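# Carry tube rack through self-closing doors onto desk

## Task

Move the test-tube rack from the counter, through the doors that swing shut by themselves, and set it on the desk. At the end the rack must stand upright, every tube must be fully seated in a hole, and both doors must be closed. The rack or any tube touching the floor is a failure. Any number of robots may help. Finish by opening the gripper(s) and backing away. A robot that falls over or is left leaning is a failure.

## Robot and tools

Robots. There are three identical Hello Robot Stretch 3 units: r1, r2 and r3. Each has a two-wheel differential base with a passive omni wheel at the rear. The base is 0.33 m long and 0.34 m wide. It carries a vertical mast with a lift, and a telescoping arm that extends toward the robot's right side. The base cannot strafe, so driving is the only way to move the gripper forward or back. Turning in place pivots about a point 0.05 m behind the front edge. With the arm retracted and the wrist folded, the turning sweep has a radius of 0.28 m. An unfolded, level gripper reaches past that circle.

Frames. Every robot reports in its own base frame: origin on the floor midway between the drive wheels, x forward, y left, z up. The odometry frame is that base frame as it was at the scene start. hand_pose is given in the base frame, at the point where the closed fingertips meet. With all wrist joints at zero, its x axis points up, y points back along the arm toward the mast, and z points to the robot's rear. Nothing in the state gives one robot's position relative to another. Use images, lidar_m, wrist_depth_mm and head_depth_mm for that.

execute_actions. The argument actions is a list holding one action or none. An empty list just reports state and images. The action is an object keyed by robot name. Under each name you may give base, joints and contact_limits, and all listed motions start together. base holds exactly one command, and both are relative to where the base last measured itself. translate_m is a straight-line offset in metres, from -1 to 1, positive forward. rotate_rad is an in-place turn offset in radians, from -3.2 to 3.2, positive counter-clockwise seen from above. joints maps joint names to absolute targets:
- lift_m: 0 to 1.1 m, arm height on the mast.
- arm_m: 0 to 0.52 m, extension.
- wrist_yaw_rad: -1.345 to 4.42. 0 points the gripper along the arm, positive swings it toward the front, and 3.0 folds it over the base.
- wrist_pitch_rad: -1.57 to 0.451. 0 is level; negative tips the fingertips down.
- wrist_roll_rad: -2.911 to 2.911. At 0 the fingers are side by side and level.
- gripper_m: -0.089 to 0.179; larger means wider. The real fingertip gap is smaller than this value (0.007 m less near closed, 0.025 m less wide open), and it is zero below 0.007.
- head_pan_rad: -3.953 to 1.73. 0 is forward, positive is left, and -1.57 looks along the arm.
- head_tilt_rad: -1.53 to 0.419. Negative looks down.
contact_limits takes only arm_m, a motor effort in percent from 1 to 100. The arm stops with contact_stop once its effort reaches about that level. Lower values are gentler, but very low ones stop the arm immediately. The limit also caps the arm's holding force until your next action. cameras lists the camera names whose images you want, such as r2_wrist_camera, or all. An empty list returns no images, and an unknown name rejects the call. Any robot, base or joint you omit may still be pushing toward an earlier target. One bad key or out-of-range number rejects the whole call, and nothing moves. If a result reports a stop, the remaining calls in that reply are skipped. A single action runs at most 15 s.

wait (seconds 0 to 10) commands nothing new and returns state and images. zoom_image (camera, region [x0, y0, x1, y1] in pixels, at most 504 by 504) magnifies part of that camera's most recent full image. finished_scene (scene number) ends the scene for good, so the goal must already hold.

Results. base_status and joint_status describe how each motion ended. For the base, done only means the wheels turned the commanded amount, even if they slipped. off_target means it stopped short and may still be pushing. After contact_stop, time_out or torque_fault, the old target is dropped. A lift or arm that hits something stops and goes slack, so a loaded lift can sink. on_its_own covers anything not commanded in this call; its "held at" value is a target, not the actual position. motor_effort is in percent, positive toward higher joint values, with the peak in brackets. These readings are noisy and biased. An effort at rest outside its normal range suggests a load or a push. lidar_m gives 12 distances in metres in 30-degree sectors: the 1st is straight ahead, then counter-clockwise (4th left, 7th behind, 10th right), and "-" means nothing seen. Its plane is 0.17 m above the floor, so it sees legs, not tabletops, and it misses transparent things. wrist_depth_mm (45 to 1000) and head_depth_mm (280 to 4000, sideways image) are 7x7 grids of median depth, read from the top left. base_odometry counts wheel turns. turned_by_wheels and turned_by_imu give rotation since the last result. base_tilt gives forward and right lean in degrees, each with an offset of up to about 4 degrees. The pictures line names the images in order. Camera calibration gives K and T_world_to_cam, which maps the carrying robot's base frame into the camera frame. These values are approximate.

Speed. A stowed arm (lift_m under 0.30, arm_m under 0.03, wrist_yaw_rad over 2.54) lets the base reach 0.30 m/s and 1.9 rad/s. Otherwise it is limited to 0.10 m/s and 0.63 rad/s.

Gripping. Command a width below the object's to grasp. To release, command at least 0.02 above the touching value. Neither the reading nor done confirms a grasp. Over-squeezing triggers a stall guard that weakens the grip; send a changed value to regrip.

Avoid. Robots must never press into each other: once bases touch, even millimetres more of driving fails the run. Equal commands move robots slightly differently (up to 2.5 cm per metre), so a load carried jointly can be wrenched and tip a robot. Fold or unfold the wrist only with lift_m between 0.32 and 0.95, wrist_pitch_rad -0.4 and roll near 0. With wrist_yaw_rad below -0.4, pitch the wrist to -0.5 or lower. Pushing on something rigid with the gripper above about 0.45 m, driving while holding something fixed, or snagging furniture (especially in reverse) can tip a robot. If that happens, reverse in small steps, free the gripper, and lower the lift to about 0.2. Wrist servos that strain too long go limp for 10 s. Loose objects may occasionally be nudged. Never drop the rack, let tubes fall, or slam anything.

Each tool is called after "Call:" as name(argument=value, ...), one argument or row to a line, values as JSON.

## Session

Call:
execute_actions(
  actions=[],
)

Scene clock: 0.00 s.
r1.base_odometry: x=+0.000 y=+0.000 heading=+0.000 (m, m, rad; r1's odometry frame)
r1.turned_by_wheels: +0.000 (rad since the last result)
r1.turned_by_imu: +0.000 (rad since the last result)
r1.base_tilt: forward=+0.1 right=+0.1 (deg)
r1.lidar_m: 1.06 1.06 1.05 1.14 1.74 1.56 2.63 2.12 2.10 1.23 0.99 0.98
r1.head_depth_mm: 940 932 929 921 917 906 900 / 1008 995 986 985 976 969 965 / 1081 1072 1064 1055 1048 1036 1027 / 1163 1153 1150 1136 1128 1117 1107 / 1271 1251 1242 1230 1219 1213 1199 / 1308 1322 1311 1303 1308 1294 1295 / 1172 1178 1183 1192 1191 1203 1211
r1.base_status: not commanded
r1.joint_positions: lift_m=+0.473 arm_m=-0.001 wrist_yaw_rad=+2.833 wrist_pitch_rad=-0.582 wrist_roll_rad=+0.016 gripper_m=+0.037 head_pan_rad=-0.016 head_tilt_rad=-0.001
r1.joint_status: not commanded
r1.motor_effort: left_wheel=+0 right_wheel=+1 lift_m=+39 arm_m=+0 wrist_yaw_rad=+0 wrist_pitch_rad=+5 wrist_roll_rad=+0 gripper_m=+0 head_pan_rad=+0 head_tilt_rad=+3 (%)
r1.hand_pose: x=+0.0399 y=+0.0470 z=+0.4511 quat_wxyz=(+0.306, +0.705, +0.094, +0.633) (m; r1's base frame)
r1.wrist_depth_mm: - - - - - 882 836 / - - - - - - 879 / - - 969 959 952 935 918 / 863 - 841 811 826 820 801 / 719 712 718 725 731 692 712 / 641 620 - 622 620 614 615 / 579 577 - 572 561 548 552
r2.base_odometry: x=+0.000 y=+0.000 heading=+0.000 (m, m, rad; r2's odometry frame)
r2.turned_by_wheels: +0.000 (rad since the last result)
r2.turned_by_imu: +0.000 (rad since the last result)
r2.base_tilt: forward=+1.2 right=+1.3 (deg)
r2.lidar_m: 0.92 0.91 0.98 1.49 2.77 2.83 2.25 2.22 1.75 1.40 1.38 1.16
r2.head_depth_mm: 1110 1105 1105 1106 1111 1106 1113 / 1052 1046 1050 1049 1053 1052 1055 / 1003 1006 1001 1008 1000 1004 1000 / 958 958 957 963 956 955 958 / 916 917 913 917 919 913 921 / 883 878 878 879 881 881 876 / 845 845 843 842 845 842 845
r2.base_status: not commanded
r2.joint_positions: lift_m=+0.528 arm_m=+0.003 wrist_yaw_rad=+2.994 wrist_pitch_rad=-0.338 wrist_roll_rad=+0.018 gripper_m=+0.037 head_pan_rad=-0.018 head_tilt_rad=-0.007
r2.joint_status: not commanded
r2.motor_effort: left_wheel=+0 right_wheel=+1 lift_m=+26 arm_m=-1 wrist_yaw_rad=+1 wrist_pitch_rad=+8 wrist_roll_rad=+0 gripper_m=-1 head_pan_rad=+0 head_tilt_rad=+2 (%)
r2.hand_pose: x=+0.0130 y=+0.0836 z=+0.5591 quat_wxyz=(+0.171, +0.710, +0.066, +0.680) (m; r2's base frame)
r2.wrist_depth_mm: - - - - - 904 729 / - - - - - 932 760 / - - - - - 991 763 / - - - - - - 795 / - - - - - - 843 / 897 900 - 868 842 870 812 / 747 753 - 737 730 734 721
r3.base_odometry: x=+0.000 y=+0.000 heading=+0.000 (m, m, rad; r3's odometry frame)
r3.turned_by_wheels: +0.000 (rad since the last result)
r3.turned_by_imu: +0.000 (rad since the last result)
r3.base_tilt: forward=+1.7 right=-0.8 (deg)
r3.lidar_m: 2.07 1.99 1.96 2.22 2.72 1.56 1.50 1.20 1.18 1.29 1.96 1.61
r3.head_depth_mm: 1884 2097 2093 2083 2004 2059 2039 / 1901 2240 2242 2236 1983 2205 2181 / 1903 2428 2397 2407 2254 2387 2263 / 1923 2611 2641 2611 2526 2519 2031 / 1935 2576 2626 2674 2627 2688 2224 / 1935 2353 2345 2356 2387 2389 2233 / 1964 2115 2150 2163 2169 2168 2124
r3.base_status: not commanded
r3.joint_positions: lift_m=+0.326 arm_m=+0.000 wrist_yaw_rad=+3.035 wrist_pitch_rad=-0.526 wrist_roll_rad=+0.014 gripper_m=+0.037 head_pan_rad=+0.010 head_tilt_rad=-0.020
r3.joint_status: not commanded
r3.motor_effort: left_wheel=+0 right_wheel=+1 lift_m=+26 arm_m=+0 wrist_yaw_rad=+1 wrist_pitch_rad=+4 wrist_roll_rad=+0 gripper_m=+0 head_pan_rad=+0 head_tilt_rad=+2 (%)
r3.hand_pose: x=+0.0010 y=+0.0630 z=+0.3155 quat_wxyz=(+0.221, +0.696, +0.146, +0.667) (m; r3's base frame)
r3.wrist_depth_mm: - - - - - - - / 982 984 985 984 954 973 988 / 792 784 788 782 785 779 774 / 662 662 651 657 644 651 641 / 561 566 - 579 578 563 553 / 493 - - - 476 488 489 / - - - - 433 433 432
pictures: r1_head_camera (sideways: a quarter turn clockwise sets it upright), r1_nav_camera (sideways: a quarter turn counterclockwise sets it upright), r1_wrist_camera, r2_head_camera (sideways: a quarter turn clockwise sets it upright), r2_nav_camera (sideways: a quarter turn counterclockwise sets it upright), r2_wrist_camera, r3_head_camera (sideways: a quarter turn clockwise sets it upright), r3_nav_camera (sideways: a quarter turn counterclockwise sets it upright), r3_wrist_camera
camera_calibration (this result's frames):
r1_head_camera: T_world_to_cam=[[0.0333332, -0.0288342, -0.999028, 1.32352], [0.0443866, 0.99864, -0.027342, 0.0387915], [0.998458, -0.043432, 0.0345677, -0.0945425], [0, 0, 0, 1]] pos_world=[0.0485578, -0.00468227, 1.32656]
r1_nav_camera: T_world_to_cam=[[0.0381337, 0.0384589, 0.998532, -1.26046], [0.0249708, -0.998984, 0.0375227, 0.00585828], [0.998961, 0.0235033, -0.0390553, 0.00293415], [0, 0, 0, 1]] pos_world=[0.0449886, 0.0542593, 1.2585]
r1_wrist_camera: T_world_to_cam=[[0.964744, -0.262207, -0.0227, -0.00996887], [-0.205456, -0.696411, -0.687605, 0.377287], [0.164487, 0.668027, -0.72573, 0.458371], [0, 0, 0, 1]] pos_world=[0.0117375, -0.0460714, 0.591852]
r2_head_camera: T_world_to_cam=[[0.0114556, 0.0259313, -0.999598, 1.32252], [0.0452206, 0.998627, 0.0264244, -0.0347161], [0.998911, -0.0455051, 0.0102673, -0.0655327], [0, 0, 0, 1]] pos_world=[0.0518809, -0.00260826, 1.32358]
r2_nav_camera: T_world_to_cam=[[0.00490037, 0.00595159, 0.99997, -1.25826], [-0.0473423, -0.99886, 0.00617699, 0.0414901], [0.998867, -0.0473712, -0.00461302, -0.0388752], [0, 0, 0, 1]] pos_world=[0.0469613, 0.0470898, 1.25778]
r2_wrist_camera: T_world_to_cam=[[0.992092, -0.123592, -0.0218768, 0.0141654], [-0.0811237, -0.49841, -0.863137, 0.551554], [0.0957733, 0.858086, -0.504495, 0.370076], [0, 0, 0, 1]] pos_world=[-0.00475257, -0.0409059, 0.663079]
r3_head_camera: T_world_to_cam=[[-0.0474372, -0.0190399, -0.998693, 1.32207], [-0.0658288, 0.997704, -0.0158942, 0.0258246], [0.996703, 0.0649888, -0.0485816, 0.0139653], [0, 0, 0, 1]] pos_world=[0.0504958, -0.00150089, 1.32143]
r3_nav_camera: T_world_to_cam=[[0.0762369, -0.042114, 0.9962, -1.25378], [0.0427938, -0.998049, -0.045467, 0.111647], [0.996171, 0.0460975, -0.0742859, 0.0436299], [0, 0, 0, 1]] pos_world=[0.0473433, 0.056616, 1.25733]
r3_wrist_camera: T_world_to_cam=[[0.991336, -0.130212, -0.0172308, 0.0125989], [-0.0995247, -0.659059, -0.745477, 0.30357], [0.0857139, 0.740734, -0.666308, 0.32958], [0, 0, 0, 1]] pos_world=[-0.0105266, -0.0424198, 0.446123]
Images, in order (width x height): r1_head_camera 896x504, r1_nav_camera 672x504, r1_wrist_camera 644x364, r2_head_camera 896x504, r2_nav_camera 672x504, r2_wrist_camera 644x364, r3_head_camera 896x504, r3_nav_camera 672x504, r3_wrist_camera 644x364.

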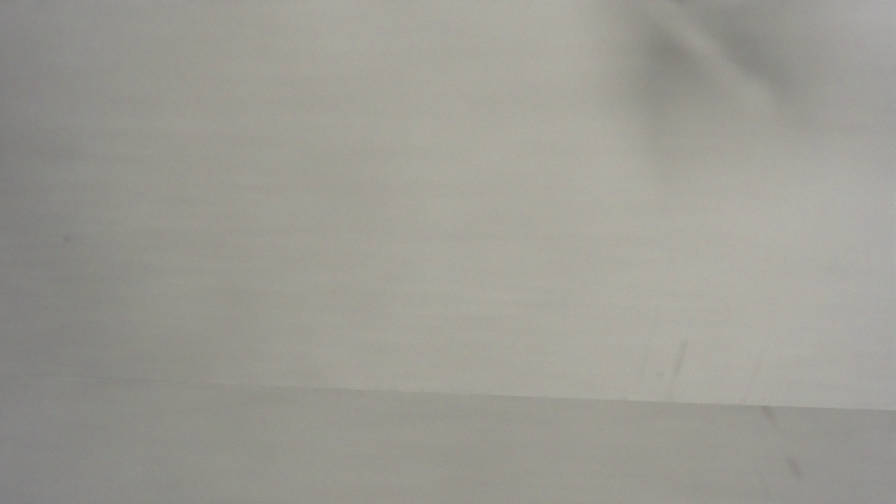

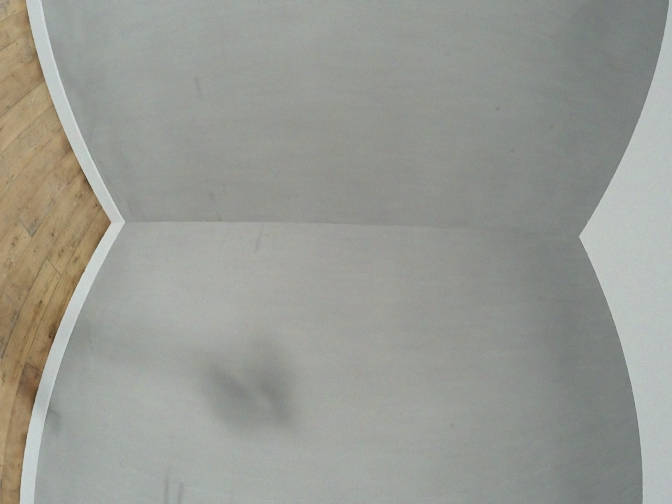

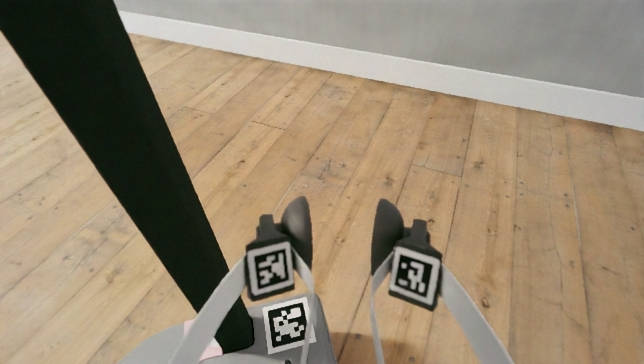

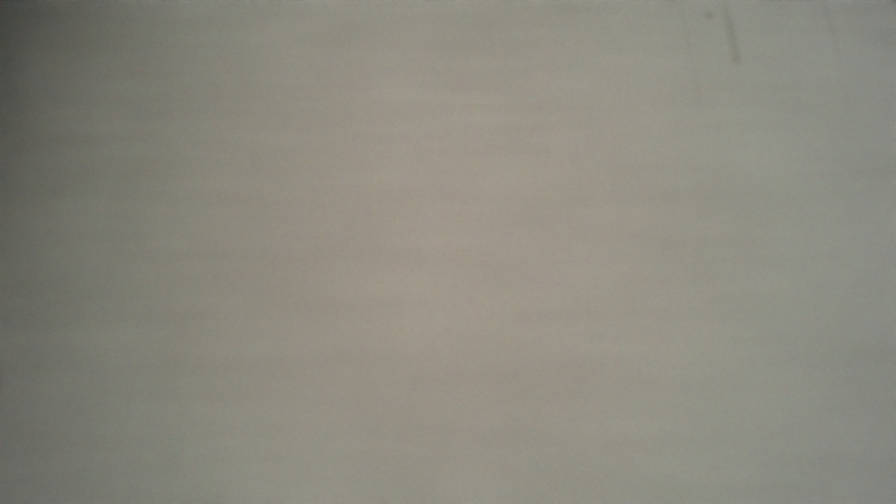

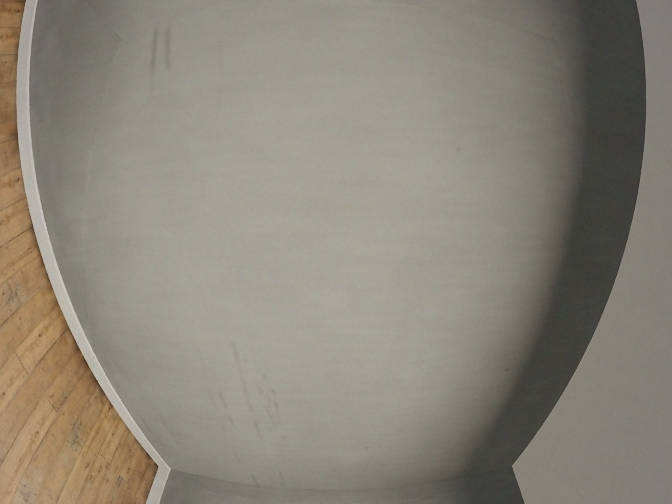

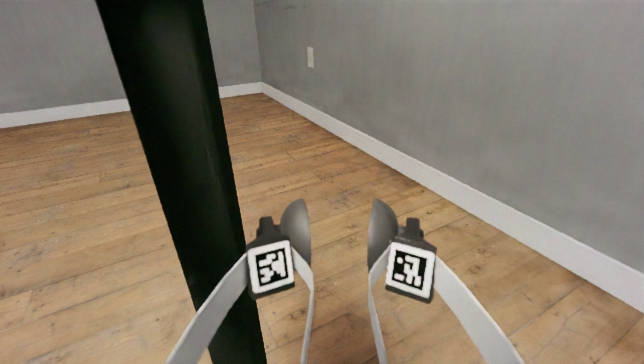

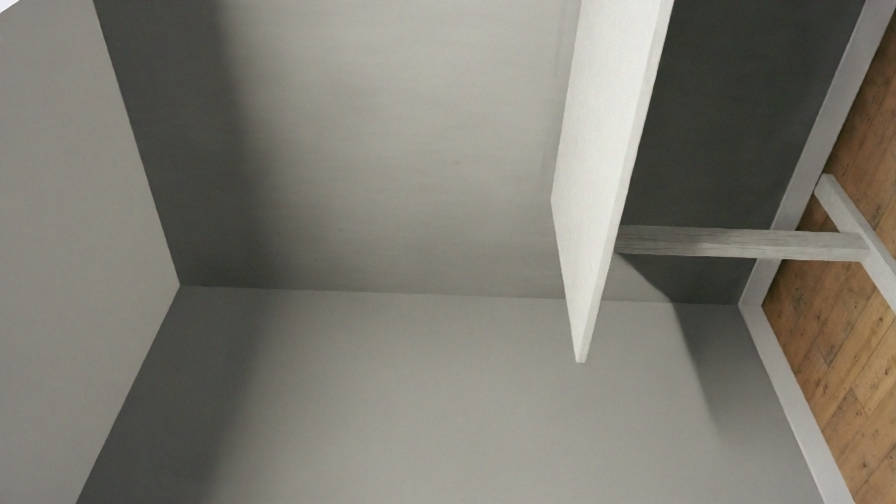

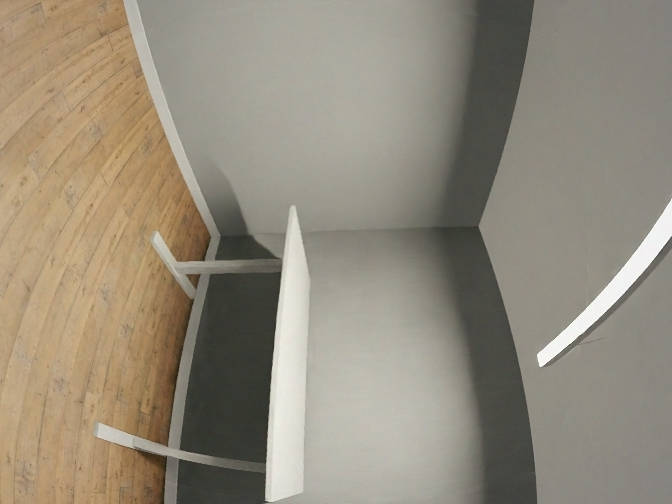

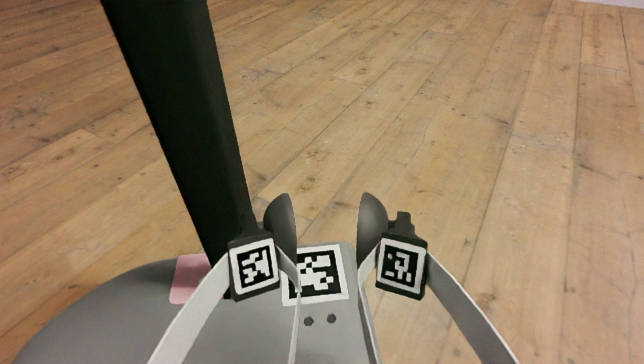

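Call:
execute_actions(
  actions=[
    {"r1":{"base":{"rotate_rad":0.2},"joints":{"head_pan_rad":-3.0,"head_tilt_rad":-0.6,"lift_m":0.28,"wrist_pitch_rad":-0.45,"wrist_yaw_rad":3.05}},"r2":{"base":{"rotate_rad":-2.2},"joints":{"head_pan_rad":0.2,"head_tilt_rad":-0.3,"lift_m":0.28}},"r3":{"base":{"rotate_rad":-1.85},"joints":{"head_pan_rad":-3.0,"head_tilt_rad":-0.6,"lift_m":0.28,"wrist_pitch_rad":-0.4}}},
  ],
  cameras=["r1_nav_camera","r2_nav_camera","r3_nav_camera","r2_head_camera"],
)

Scene clock: 10.40 s.
r1.base_odometry: x=+0.000 y=+0.000 heading=+0.200 (m, m, rad; r1's odometry frame)
r1.turned_by_wheels: +0.200 (rad since the last result)
r1.turned_by_imu: +0.200 (rad since the last result)
r1.base_tilt: forward=+0.2 right=+0.1 (deg)
r1.lidar_m: 1.17 1.05 1.05 1.27 1.68 1.68 2.42 2.10 1.74 1.08 0.98 0.98
r1.head_depth_mm: 2526 2845 3147 2425 1844 1494 1253 / 2353 2652 2890 2386 1831 1490 1240 / 2207 2417 2749 2374 1809 1467 1237 / 2144 2379 2638 2338 1796 1462 1230 / 2030 2223 2443 2303 1775 1448 1217 / 1921 2092 2321 2293 1774 1438 1213 / 1784 1928 2118 2201 1753 1428 1205
r1.base_status: done
r1.joint_positions: lift_m=+0.280 arm_m=-0.001 wrist_yaw_rad=+3.047 wrist_pitch_rad=-0.468 wrist_roll_rad=+0.016 gripper_m=+0.037 head_pan_rad=-2.993 head_tilt_rad=-0.593
r1.joint_status: all done
r1.motor_effort: left_wheel=-4(8) right_wheel=+3(5) lift_m=+26(31) arm_m=+1(0) wrist_yaw_rad=+4(4) wrist_pitch_rad=+7(7) wrist_roll_rad=-1(1) gripper_m=-1(1) head_pan_rad=-4(55) head_tilt_rad=-4(38) (%)
r1.hand_pose: x=-0.0007 y=+0.0725 z=+0.2821 quat_wxyz=(+0.197, +0.700, +0.130, +0.674) (m; r1's base frame)
r1.wrist_depth_mm: - - - - - 944 786 / - - - - - 962 813 / 849 800 - 787 783 772 783 / 662 647 - 640 628 643 633 / 550 551 543 558 556 534 541 / 474 - - - - 460 466 / - - - - 403 405 401
r2.base_odometry: x=+0.000 y=+0.000 heading=-2.200 (m, m, rad; r2's odometry frame)
r2.turned_by_wheels: -2.200 (rad since the last result)
r2.turned_by_imu: -2.226 (rad since the last result)
r2.base_tilt: forward=+1.1 right=+1.3 (deg)
r2.lidar_m: 1.95 1.43 1.38 1.29 0.94 0.91 0.95 1.30 2.76 2.87 2.30 2.22
r2.head_depth_mm: 2164 2251 2318 2424 2510 2098 1642 / 2323 2415 2509 2624 2654 2106 1636 / 2480 2583 2728 2819 2754 2086 1641 / 2650 2785 2845 2163 2317 2111 1640 / 2469 2622 2632 1922 2043 2094 1652 / 2267 2327 2406 1755 1830 1936 1642 / 2078 2132 2211 1619 1660 1738 1639
r2.base_status: done
r2.joint_positions: lift_m=+0.280 arm_m=+0.003 wrist_yaw_rad=+2.994 wrist_pitch_rad=-0.339 wrist_roll_rad=+0.018 gripper_m=+0.037 head_pan_rad=+0.193 head_tilt_rad=-0.297
r2.joint_status: all done
r2.motor_effort: left_wheel=+3(9) right_wheel=-1(5) lift_m=+15(21) arm_m=-1(1) wrist_yaw_rad=+0(0) wrist_pitch_rad=+9(8) wrist_roll_rad=+0(0) gripper_m=-1(0) head_pan_rad=+4(31) head_tilt_rad=+0(20) (%)
r2.hand_pose: x=+0.0130 y=+0.0835 z=+0.3112 quat_wxyz=(+0.171, +0.710, +0.067, +0.680) (m; r2's base frame)
r2.wrist_depth_mm: 756 - - - - - - / 776 933 - - - - - / 806 925 - - - - - / 795 897 910 877 877 853 872 / 700 683 - 665 693 673 659 / 558 555 - 543 521 534 536 / 463 492 - - 450 449 448
r3.base_odometry: x=+0.000 y=+0.000 heading=-1.850 (m, m, rad; r3's odometry frame)
r3.turned_by_wheels: -1.850 (rad since the last result)
r3.turned_by_imu: -1.823 (rad since the last result)
r3.base_tilt: forward=+1.7 right=-0.8 (deg)
r3.lidar_m: 1.20 1.48 1.61 2.11 2.07 1.96 2.06 2.45 1.55 1.56 1.30 1.18
r3.head_depth_mm: 1730 1871 2022 2194 1833 1489 1252 / 1828 1973 2158 2244 1830 1483 1250 / 1911 2084 2305 2321 1823 1491 1254 / 1961 2131 2400 2346 1809 1487 1246 / 2077 2316 2586 2323 1826 1484 1249 / 2226 2465 2767 2342 1828 1492 1258 / 2357 2651 2934 2334 1822 1477 1248
r3.base_status: done
r3.joint_positions: lift_m=+0.280 arm_m=+0.000 wrist_yaw_rad=+3.035 wrist_pitch_rad=-0.419 wrist_roll_rad=+0.014 gripper_m=+0.037 head_pan_rad=-2.993 head_tilt_rad=-0.593
r3.joint_status: all done
r3.motor_effort: left_wheel=+4(13) right_wheel=-5(10) lift_m=+23(24) arm_m=+0(0) wrist_yaw_rad=+0(1) wrist_pitch_rad=+6(7) wrist_roll_rad=+0(0) gripper_m=+0(0) head_pan_rad=-4(60) head_tilt_rad=-2(31) (%)
r3.hand_pose: x=+0.0025 y=+0.0778 z=+0.2926 quat_wxyz=(+0.185, +0.703, +0.109, +0.678) (m; r3's base frame)
r3.wrist_depth_mm: - - - - - - - / - - - - - - - / 878 867 883 863 854 864 861 / 694 688 683 688 677 681 682 / 566 561 - 566 591 564 562 / 486 509 - - 470 478 486 / - - - - 424 422 418
pictures: r1_nav_camera (sideways: a quarter turn counterclockwise sets it upright), r2_head_camera (sideways: a quarter turn clockwise sets it upright), r2_nav_camera (sideways: a quarter turn counterclockwise sets it upright), r3_nav_camera (sideways: a quarter turn counterclockwise sets it upright)
camera_calibration (this result's frames):
r1_nav_camera: T_world_to_cam=[[-0.575415, -0.125754, 0.808136, -1.00813], [-0.202246, 0.979299, 0.00838442, 0.0451973], [-0.792461, -0.158617, -0.588936, 0.729497], [0, 0, 0, 1]] pos_world=[0.00714883, -0.0553266, 1.24395]
r2_head_camera: T_world_to_cam=[[-0.274862, -0.0270967, -0.961102, 1.27378], [-0.158641, 0.987181, 0.0175374, -0.0218944], [0.948306, 0.157291, -0.275637, 0.306942], [0, 0, 0, 1]] pos_world=[0.0555653, 0.0078497, 1.30922]
r2_nav_camera: T_world_to_cam=[[0.283637, 0.0615923, 0.956952, -1.20358], [0.16584, -0.986049, 0.0143108, 0.0296043], [0.944482, 0.154642, -0.289895, 0.332806], [0, 0, 0, 1]] pos_world=[0.0221414, 0.0518569, 1.24782]
r3_nav_camera: T_world_to_cam=[[-0.603637, -0.0468846, 0.79588, -0.988147], [-0.150139, 0.987093, -0.0557247, 0.126139], [-0.782995, -0.15313, -0.602885, 0.742401], [0, 0, 0, 1]] pos_world=[0.00375269, -0.0571558, 1.24106]
Images, in order (width x height): r1_nav_camera 672x504, r2_head_camera 896x504, r2_nav_camera 672x504, r3_nav_camera 672x504.

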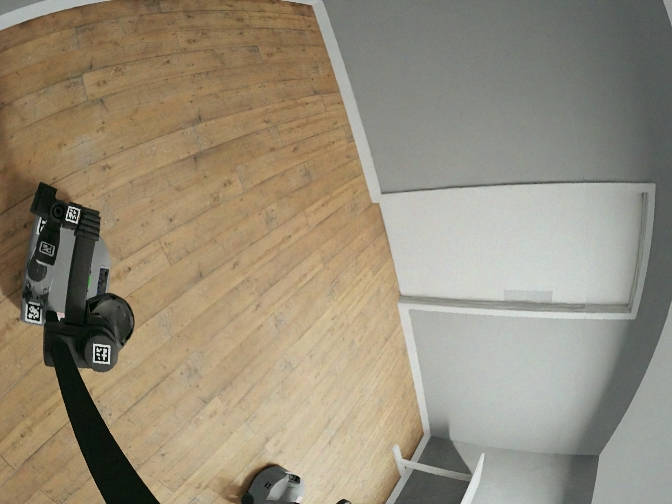

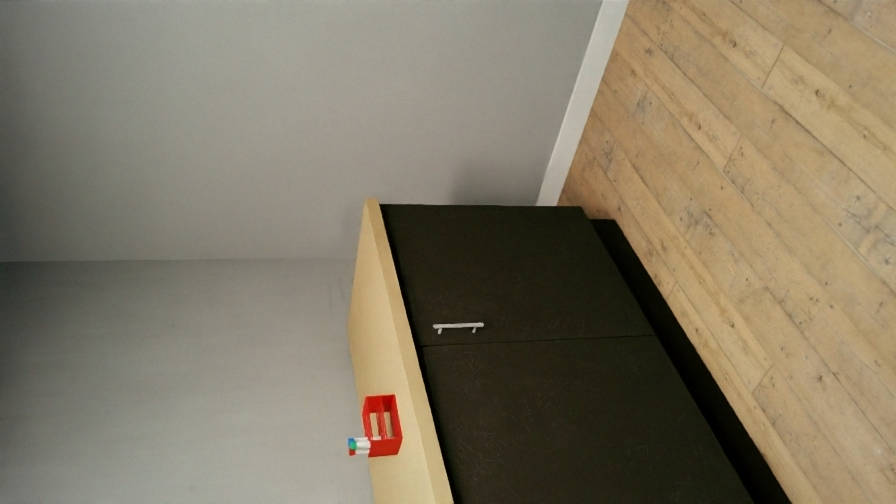

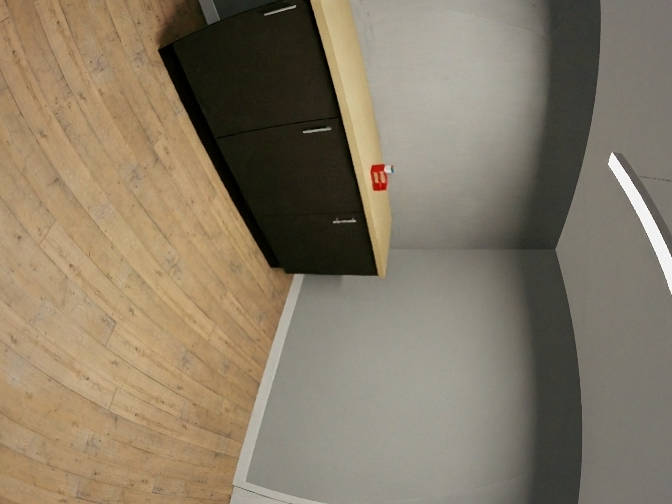

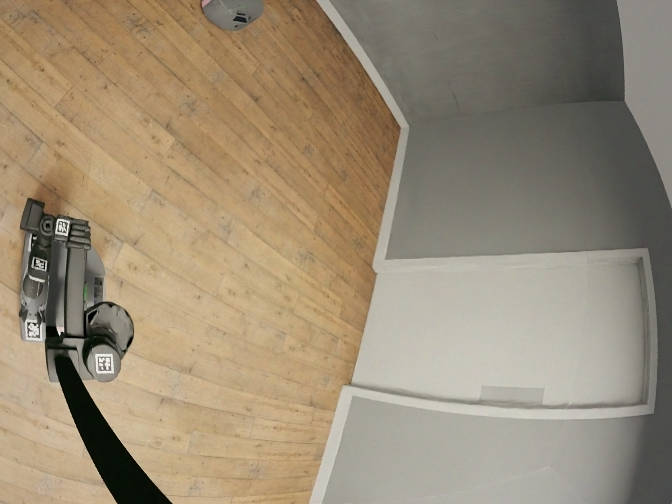

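Call:
execute_actions(
  actions=[
    {"r1":{"base":{"translate_m":-0.8}},"r2":{"base":{"rotate_rad":0.22}},"r3":{"base":{"translate_m":-1}}},
  ],
  cameras=[],
)

Call:
execute_actions(
  actions=[
    {"r2":{"base":{"translate_m":1},"joints":{"head_pan_rad":0.4,"head_tilt_rad":-0.5}},"r3":{"base":{"translate_m":-0.4},"joints":{"head_tilt_rad":-1}}},
  ],
  cameras=["r2_head_camera"],
)

Call:
execute_actions(
  actions=[
    {"r2":{"base":{"translate_m":0.2}},"r3":{"base":{"rotate_rad":-0.4}}},
  ],
  cameras=["r2_head_camera","r3_nav_camera"],
)

Scene clock: 25.33 s.
r1.base_odometry: x=-0.784 y=-0.159 heading=+0.200 (m, m, rad; r1's odometry frame)
r1.turned_by_wheels: +0.000 (rad since the last result)
r1.turned_by_imu: +0.003 (rad since the last result)
r1.base_tilt: forward=+0.2 right=+0.2 (deg)
r1.lidar_m: 1.81 1.65 1.66 2.01 3.25 0.91 1.73 1.48 1.50 1.66 1.50 1.50
r1.head_depth_mm: 1788 2040 2351 2407 1245 1277 1244 / 1665 1880 2144 2299 1208 1239 1197 / 1569 1740 1963 2170 1802 1358 1236 / 1529 1681 1874 2089 1802 1453 1232 / 1453 1606 1792 2003 1779 1460 1228 / 1379 1504 1662 1875 1762 1431 1212 / 1306 1426 1564 1738 1750 1433 1207
r1.base_status: done
r1.joint_positions: lift_m=+0.280 arm_m=-0.001 wrist_yaw_rad=+3.048 wrist_pitch_rad=-0.467 wrist_roll_rad=+0.016 gripper_m=+0.037 head_pan_rad=-2.993 head_tilt_rad=-0.593
r1.joint_status: not commanded
r1.motor_effort: left_wheel=-4(12) right_wheel=+3(3) lift_m=+26(26) arm_m=+1(1) wrist_yaw_rad=+1(4) wrist_pitch_rad=+7(7) wrist_roll_rad=-1(1) gripper_m=+0(0) head_pan_rad=-5(4) head_tilt_rad=-3(4) (%)
r1.hand_pose: x=-0.0008 y=+0.0726 z=+0.2822 quat_wxyz=(+0.197, +0.700, +0.130, +0.674) (m; r1's base frame)
r1.wrist_depth_mm: - - - - - - - / - - - - - - - / 805 822 - 775 787 808 796 / 655 646 - 651 650 625 644 / 547 544 545 557 558 534 527 / 472 - - - - 463 466 / - - - - 412 405 408
r2.base_odometry: x=+0.000 y=+0.000 heading=-1.980 (m, m, rad; r2's odometry frame)
r2.turned_by_wheels: +0.220 (rad since the last result)
r2.turned_by_imu: +0.222 (rad since the last result)
r2.base_tilt: forward=+1.1 right=+1.3 (deg)
r2.lidar_m: 1.63 1.38 1.38 1.08 0.91 0.91 1.04 1.72 2.75 2.64 2.22 2.22
r2.head_depth_mm: 2480 2582 2702 2681 2717 2066 1652 / 2545 2711 2827 2075 2250 2100 1641 / 2385 2510 2555 1897 2039 2095 1633 / 2210 2319 2438 1781 1850 1968 1644 / 2074 2167 2236 1671 1729 1841 1640 / 1954 2037 2117 1550 1598 1698 1647 / 1829 1933 1991 1483 1485 1558 1646
r2.base_status: done
r2.joint_positions: lift_m=+0.280 arm_m=+0.003 wrist_yaw_rad=+2.994 wrist_pitch_rad=-0.339 wrist_roll_rad=+0.018 gripper_m=+0.037 head_pan_rad=+0.193 head_tilt_rad=-0.297
r2.joint_status: not commanded
r2.motor_effort: left_wheel=-2(7) right_wheel=+3(8) lift_m=+15(15) arm_m=-2(1) wrist_yaw_rad=+0(1) wrist_pitch_rad=+9(8) wrist_roll_rad=+0(0) gripper_m=+0(1) head_pan_rad=+5(4) head_tilt_rad=-1(1) (%)
r2.hand_pose: x=+0.0130 y=+0.0835 z=+0.3112 quat_wxyz=(+0.171, +0.710, +0.067, +0.680) (m; r2's base frame)
r2.wrist_depth_mm: 713 - - - - - - / 730 820 - - - - - / 756 876 - - - - - / 772 854 910 876 857 847 856 / 690 677 - 670 710 656 658 / 558 541 - 542 522 535 524 / 465 491 - - 451 450 442
r3.base_odometry: x=+0.275 y=+0.961 heading=-1.850 (m, m, rad; r3's odometry frame)
r3.turned_by_wheels: +0.000 (rad since the last result)
r3.turned_by_imu: -0.004 (rad since the last result)
r3.base_tilt: forward=+1.8 right=-0.8 (deg)
r3.lidar_m: 2.13 2.16 2.16 1.77 1.14 1.05 1.12 1.27 2.33 0.83 0.82 2.12
r3.head_depth_mm: 923 997 1090 1200 1337 1440 1254 / 976 1055 1159 1281 1426 1483 1254 / 1024 1116 1232 1376 1552 1482 1249 / 1059 1160 1303 1462 1647 1484 1250 / 1075 1182 1319 1497 1691 1487 1246 / 1145 1272 1439 1646 1768 1480 1243 / 1223 1376 1568 1815 1821 1471 1243
r3.base_status: done
r3.joint_positions: lift_m=+0.280 arm_m=+0.000 wrist_yaw_rad=+3.035 wrist_pitch_rad=-0.418 wrist_roll_rad=+0.014 gripper_m=+0.037 head_pan_rad=-2.993 head_tilt_rad=-0.594
r3.joint_status: not commanded
r3.motor_effort: left_wheel=+4(9) right_wheel=-3(12) lift_m=+23(23) arm_m=+0(0) wrist_yaw_rad=+1(0) wrist_pitch_rad=+6(6) wrist_roll_rad=+0(0) gripper_m=+0(0) head_pan_rad=-4(4) head_tilt_rad=-3(2) (%)
r3.hand_pose: x=+0.0025 y=+0.0779 z=+0.2928 quat_wxyz=(+0.184, +0.703, +0.109, +0.678) (m; r3's base frame)
r3.wrist_depth_mm: - - - - - - - / - - - - - - - / 872 872 874 871 871 851 865 / 698 685 687 689 679 680 679 / 567 570 - 567 576 572 560 / 489 511 - - 472 485 488 / - - - - 420 421 419
pictures: none
No camera images: the call's "cameras" was empty. Leave "cameras" out to get every camera's image.

Scene clock: 30.37 s.
r1.base_odometry: x=-0.784 y=-0.159 heading=+0.200 (m, m, rad; r1's odometry frame)
r1.turned_by_wheels: +0.000 (rad since the last result)
r1.turned_by_imu: +0.001 (rad since the last result)
r1.base_tilt: forward=+0.2 right=+0.2 (deg)
r1.lidar_m: 1.81 1.65 1.66 2.00 3.26 2.65 1.04 1.48 1.50 1.66 1.50 1.50
r1.head_depth_mm: 1794 2044 2337 2425 1854 1496 1249 / 1664 1872 2141 2275 1819 1465 1238 / 1472 1651 1909 2099 1761 1476 1231 / 1521 1681 1870 1407 1436 1392 1231 / 1443 1596 1780 2001 1674 1416 1223 / 1380 1502 1672 1861 1763 1438 1214 / 1312 1422 1565 1727 1749 1432 1204
r1.base_status: not commanded
r1.joint_positions: lift_m=+0.280 arm_m=-0.001 wrist_yaw_rad=+3.048 wrist_pitch_rad=-0.467 wrist_roll_rad=+0.016 gripper_m=+0.037 head_pan_rad=-2.993 head_tilt_rad=-0.593
r1.joint_status: not commanded
r1.motor_effort: left_wheel=-3(3) right_wheel=+3(3) lift_m=+26(26) arm_m=+1(0) wrist_yaw_rad=+2(2) wrist_pitch_rad=+7(7) wrist_roll_rad=+0(0) gripper_m=+0(0) head_pan_rad=-4(4) head_tilt_rad=-3(3) (%)
r1.hand_pose: x=-0.0008 y=+0.0726 z=+0.2822 quat_wxyz=(+0.197, +0.700, +0.130, +0.674) (m; r1's base frame)
r1.wrist_depth_mm: - - - - - - - / - - - - - - - / 809 797 - 784 765 811 780 / 639 664 - 640 659 651 625 / 533 549 536 559 555 537 541 / 468 - - - - 462 470 / - - - - 407 409 407
r2.base_odometry: x=-0.398 y=-0.917 heading=-1.980 (m, m, rad; r2's odometry frame)
r2.turned_by_wheels: +0.000 (rad since the last result)
r2.turned_by_imu: +0.005 (rad since the last result)
r2.base_tilt: forward=+1.1 right=+1.3 (deg)
r2.lidar_m: 0.82 0.70 0.70 0.79 1.64 1.64 1.87 3.12 3.17 1.75 1.50 1.49
r2.head_depth_mm: 1408 1531 1253 969 1093 1261 1384 / 1340 1454 1249 916 1018 1167 1362 / 1287 1392 1249 878 960 1081 1293 / 1231 1336 1245 857 903 1016 1146 / 1177 1281 1260 831 859 956 1072 / 1131 1221 1261 832 810 899 1004 / 1100 1176 1215 833 772 848 942
r2.base_status: done
r2.joint_positions: lift_m=+0.280 arm_m=+0.003 wrist_yaw_rad=+2.994 wrist_pitch_rad=-0.339 wrist_roll_rad=+0.018 gripper_m=+0.037 head_pan_rad=+0.393 head_tilt_rad=-0.495
r2.joint_status: all done
r2.motor_effort: left_wheel=-3(6) right_wheel=+3(8) lift_m=+15(15) arm_m=-1(0) wrist_yaw_rad=+0(0) wrist_pitch_rad=+9(9) wrist_roll_rad=+0(0) gripper_m=+0(0) head_pan_rad=+4(27) head_tilt_rad=-1(18) (%)
r2.hand_pose: x=+0.0130 y=+0.0835 z=+0.3112 quat_wxyz=(+0.171, +0.710, +0.067, +0.680) (m; r2's base frame)
r2.wrist_depth_mm: - - - 847 684 603 519 / - - - 913 746 629 554 / - - - - 863 690 578 / 909 885 879 872 880 790 662 / 688 689 - 665 685 668 653 / 553 554 - 548 519 535 525 / 462 497 - - 450 451 450
r3.base_odometry: x=+0.385 y=+1.346 heading=-1.849 (m, m, rad; r3's odometry frame)
r3.turned_by_wheels: +0.000 (rad since the last result)
r3.turned_by_imu: -0.001 (rad since the last result)
r3.base_tilt: forward=+1.7 right=-0.7 (deg)
r3.lidar_m: 2.51 2.45 2.13 1.13 0.75 0.73 0.74 0.86 1.63 2.20 1.01 2.50
r3.head_depth_mm: 662 759 893 1079 1305 1213 1114 / 701 813 965 1177 1351 1240 - / 743 865 1041 1307 1359 1249 - / 789 934 1142 1451 1360 1238 - / 812 956 1160 1459 1369 1225 - / 802 987 1257 1514 1359 1224 1118 / 880 1083 1414 1545 1370 1226 1104
r3.base_status: done
r3.joint_positions: lift_m=+0.280 arm_m=+0.000 wrist_yaw_rad=+3.035 wrist_pitch_rad=-0.418 wrist_roll_rad=+0.014 gripper_m=+0.037 head_pan_rad=-2.993 head_tilt_rad=-0.988
r3.joint_status: all done
r3.motor_effort: left_wheel=+4(9) right_wheel=-4(14) lift_m=+23(23) arm_m=+0(0) wrist_yaw_rad=+1(0) wrist_pitch_rad=+6(6) wrist_roll_rad=+0(0) gripper_m=+0(0) head_pan_rad=-3(3) head_tilt_rad=-4(27) (%)
r3.hand_pose: x=+0.0026 y=+0.0779 z=+0.2928 quat_wxyz=(+0.184, +0.703, +0.109, +0.678) (m; r3's base frame)
r3.wrist_depth_mm: 638 - - - - - - / 655 781 - - - - - / 661 787 868 853 872 861 849 / 677 693 680 682 688 687 671 / 568 569 - 567 585 568 560 / 489 510 - - 472 484 480 / - - - - 419 417 419
pictures: r2_head_camera (sideways: a quarter turn clockwise sets it upright)
camera_calibration (this result's frames):
r2_head_camera: T_world_to_cam=[[-0.433392, -0.151375, -0.888401, 1.17986], [-0.348994, 0.937065, 0.0105837, -0.0116767], [0.830888, 0.314634, -0.458945, 0.54621], [0, 0, 0, 1]] pos_world=[0.0534262, 0.0176871, 1.29899]
Images, in order (width x height): r2_head_camera 896x504.

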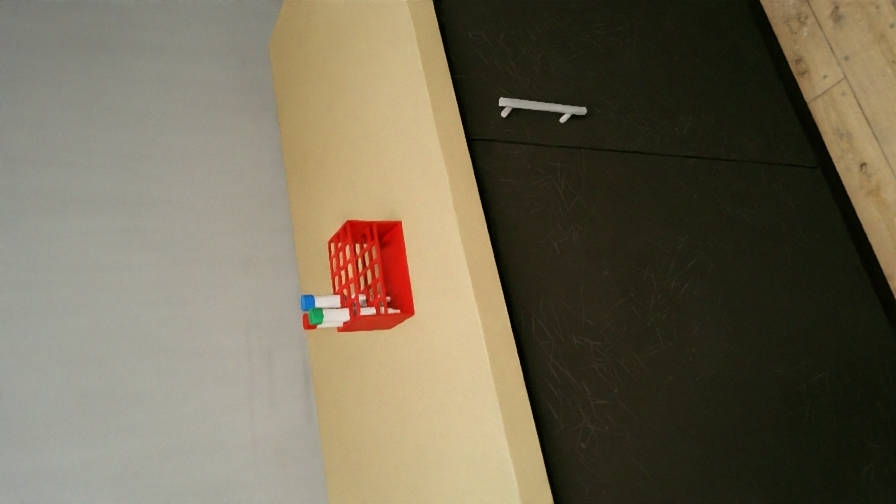

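Scene clock: 32.83 s.
r1.base_odometry: x=-0.784 y=-0.159 heading=+0.200 (m, m, rad; r1's odometry frame)
r1.turned_by_wheels: +0.000 (rad since the last result)
r1.turned_by_imu: +0.001 (rad since the last result)
r1.base_tilt: forward=+0.2 right=+0.1 (deg)
r1.lidar_m: 1.82 1.65 1.66 2.01 3.26 2.66 1.04 1.48 1.50 1.66 1.49 1.50
r1.head_depth_mm: 1799 2031 2336 2410 1864 1493 1250 / 1007 1883 2131 2288 1832 1480 1241 / 1481 1715 1891 1410 1526 1466 1236 / 1514 1687 1867 2014 1435 1413 1228 / 1458 1596 1779 1979 1724 1454 1222 / 1375 1505 1658 1856 1768 1437 1213 / 1300 1426 1568 1731 1756 1433 1204
r1.base_status: not commanded
r1.joint_positions: lift_m=+0.280 arm_m=-0.001 wrist_yaw_rad=+3.048 wrist_pitch_rad=-0.467 wrist_roll_rad=+0.016 gripper_m=+0.037 head_pan_rad=-2.993 head_tilt_rad=-0.593
r1.joint_status: not commanded
r1.motor_effort: left_wheel=-4(4) right_wheel=+3(3) lift_m=+26(26) arm_m=+0(0) wrist_yaw_rad=+3(2) wrist_pitch_rad=+7(7) wrist_roll_rad=-1(1) gripper_m=-1(0) head_pan_rad=-4(4) head_tilt_rad=-3(3) (%)
r1.hand_pose: x=-0.0008 y=+0.0726 z=+0.2822 quat_wxyz=(+0.197, +0.700, +0.130, +0.674) (m; r1's base frame)
r1.wrist_depth_mm: - - - - - - - / - - - - - - - / 806 811 - 802 794 805 794 / 658 649 - 645 653 626 632 / 538 541 539 559 548 540 540 / 468 - - - - 464 459 / - - - - 404 410 408
r2.base_odometry: x=-0.478 y=-1.101 heading=-1.980 (m, m, rad; r2's odometry frame)
r2.turned_by_wheels: +0.000 (rad since the last result)
r2.turned_by_imu: +0.001 (rad since the last result)
r2.base_tilt: forward=+1.1 right=+1.3 (deg)
r2.lidar_m: 0.66 0.56 0.56 0.64 1.79 1.79 2.04 3.40 2.87 1.59 1.35 1.35
r2.head_depth_mm: 1243 1365 1248 830 858 988 1162 / 1204 1298 1242 828 802 911 1064 / 1146 1234 1250 829 751 845 974 / 1093 1183 1232 831 695 797 909 / 1053 1126 1179 780 670 748 842 / 1010 1087 1147 758 645 706 788 / 975 1050 1102 834 622 667 742
r2.base_status: done
r2.joint_positions: lift_m=+0.280 arm_m=+0.003 wrist_yaw_rad=+2.994 wrist_pitch_rad=-0.339 wrist_roll_rad=+0.018 gripper_m=+0.037 head_pan_rad=+0.393 head_tilt_rad=-0.495
r2.joint_status: not commanded
r2.motor_effort: left_wheel=-2(6) right_wheel=+3(8) lift_m=+15(15) arm_m=-1(1) wrist_yaw_rad=+0(0) wrist_pitch_rad=+8(8) wrist_roll_rad=+0(0) gripper_m=-1(1) head_pan_rad=+4(5) head_tilt_rad=-1(3) (%)
r2.hand_pose: x=+0.0130 y=+0.0835 z=+0.3112 quat_wxyz=(+0.171, +0.710, +0.067, +0.680) (m; r2's base frame)
r2.wrist_depth_mm: - - 829 687 562 482 424 / - - 900 730 607 508 444 / - - - 853 656 544 468 / 899 911 871 868 783 633 504 / 686 680 - 677 701 624 573 / 557 552 - 540 520 538 530 / 465 491 - - 452 453 452
r3.base_odometry: x=+0.385 y=+1.346 heading=-2.249 (m, m, rad; r3's odometry frame)
r3.turned_by_wheels: -0.400 (rad since the last result)
r3.turned_by_imu: -0.394 (rad since the last result)
r3.base_tilt: forward=+1.7 right=-0.7 (deg)
r3.lidar_m: 2.49 2.57 2.45 2.13 0.97 0.74 0.73 0.75 0.89 2.19 2.25 1.01
r3.head_depth_mm: 645 753 909 1139 1329 1215 1111 / 653 770 926 1177 1353 1245 - / 664 779 948 1202 1363 1256 - / 675 798 969 1246 1362 1234 - / 685 812 992 1281 1356 1228 - / 696 827 1018 1317 1359 1218 1119 / 710 846 1039 1283 1359 1223 1102
r3.base_status: done
r3.joint_positions: lift_m=+0.280 arm_m=+0.000 wrist_yaw_rad=+3.035 wrist_pitch_rad=-0.418 wrist_roll_rad=+0.014 gripper_m=+0.037 head_pan_rad=-2.994 head_tilt_rad=-0.988
r3.joint_status: not commanded
r3.motor_effort: left_wheel=+4(11) right_wheel=-3(12) lift_m=+23(23) arm_m=+0(1) wrist_yaw_rad=+0(0) wrist_pitch_rad=+6(6) wrist_roll_rad=+0(0) gripper_m=+0(0) head_pan_rad=-4(5) head_tilt_rad=-6(4) (%)
r3.hand_pose: x=+0.0026 y=+0.0779 z=+0.2928 quat_wxyz=(+0.184, +0.703, +0.109, +0.678) (m; r3's base frame)
r3.wrist_depth_mm: - - - - - - - / 963 - - - - - - / 853 880 869 856 869 865 845 / 694 691 684 690 678 680 676 / 569 572 - 566 590 563 564 / 489 511 - - 470 482 480 / - - - - 419 420 419
pictures: r2_head_camera (sideways: a quarter turn clockwise sets it upright), r3_nav_camera (sideways: a quarter turn counterclockwise sets it upright)
camera_calibration (this result's frames):
r2_head_camera: T_world_to_cam=[[-0.433588, -0.151481, -0.888288, 1.17971], [-0.349037, 0.937049, 0.0105747, -0.0116646], [0.830767, 0.314631, -0.459166, 0.546498], [0, 0, 0, 1]] pos_world=[0.0534247, 0.0176891, 1.29898]
r3_nav_camera: T_world_to_cam=[[-0.8606, -0.0849711, 0.502143, -0.603829], [-0.128351, 0.990344, -0.0523915, 0.121638], [-0.492843, -0.109539, -0.863196, 1.07915], [0, 0, 0, 1]] pos_world=[0.0278062, -0.0535639, 1.2411]
Images, in order (width x height): r2_head_camera 896x504, r3_nav_camera 672x504.

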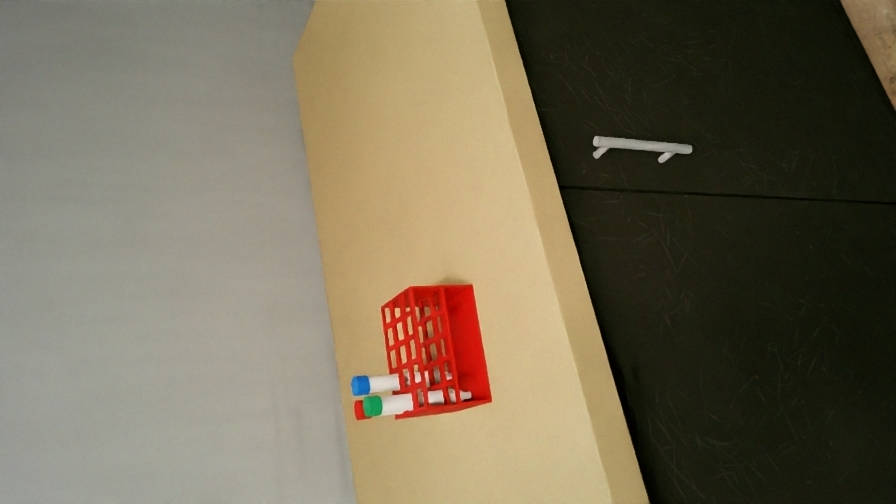

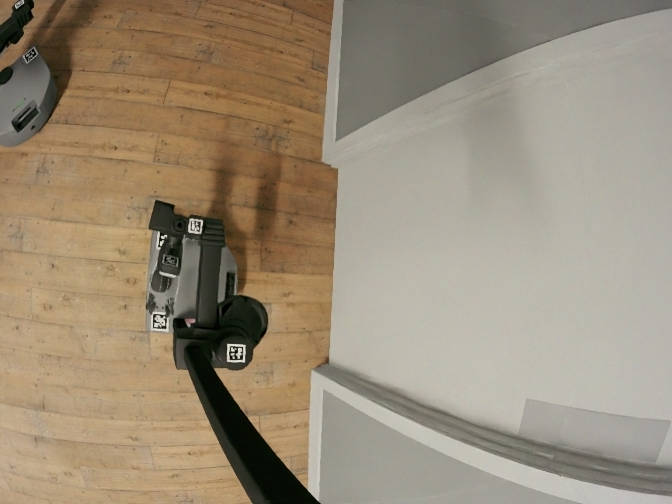

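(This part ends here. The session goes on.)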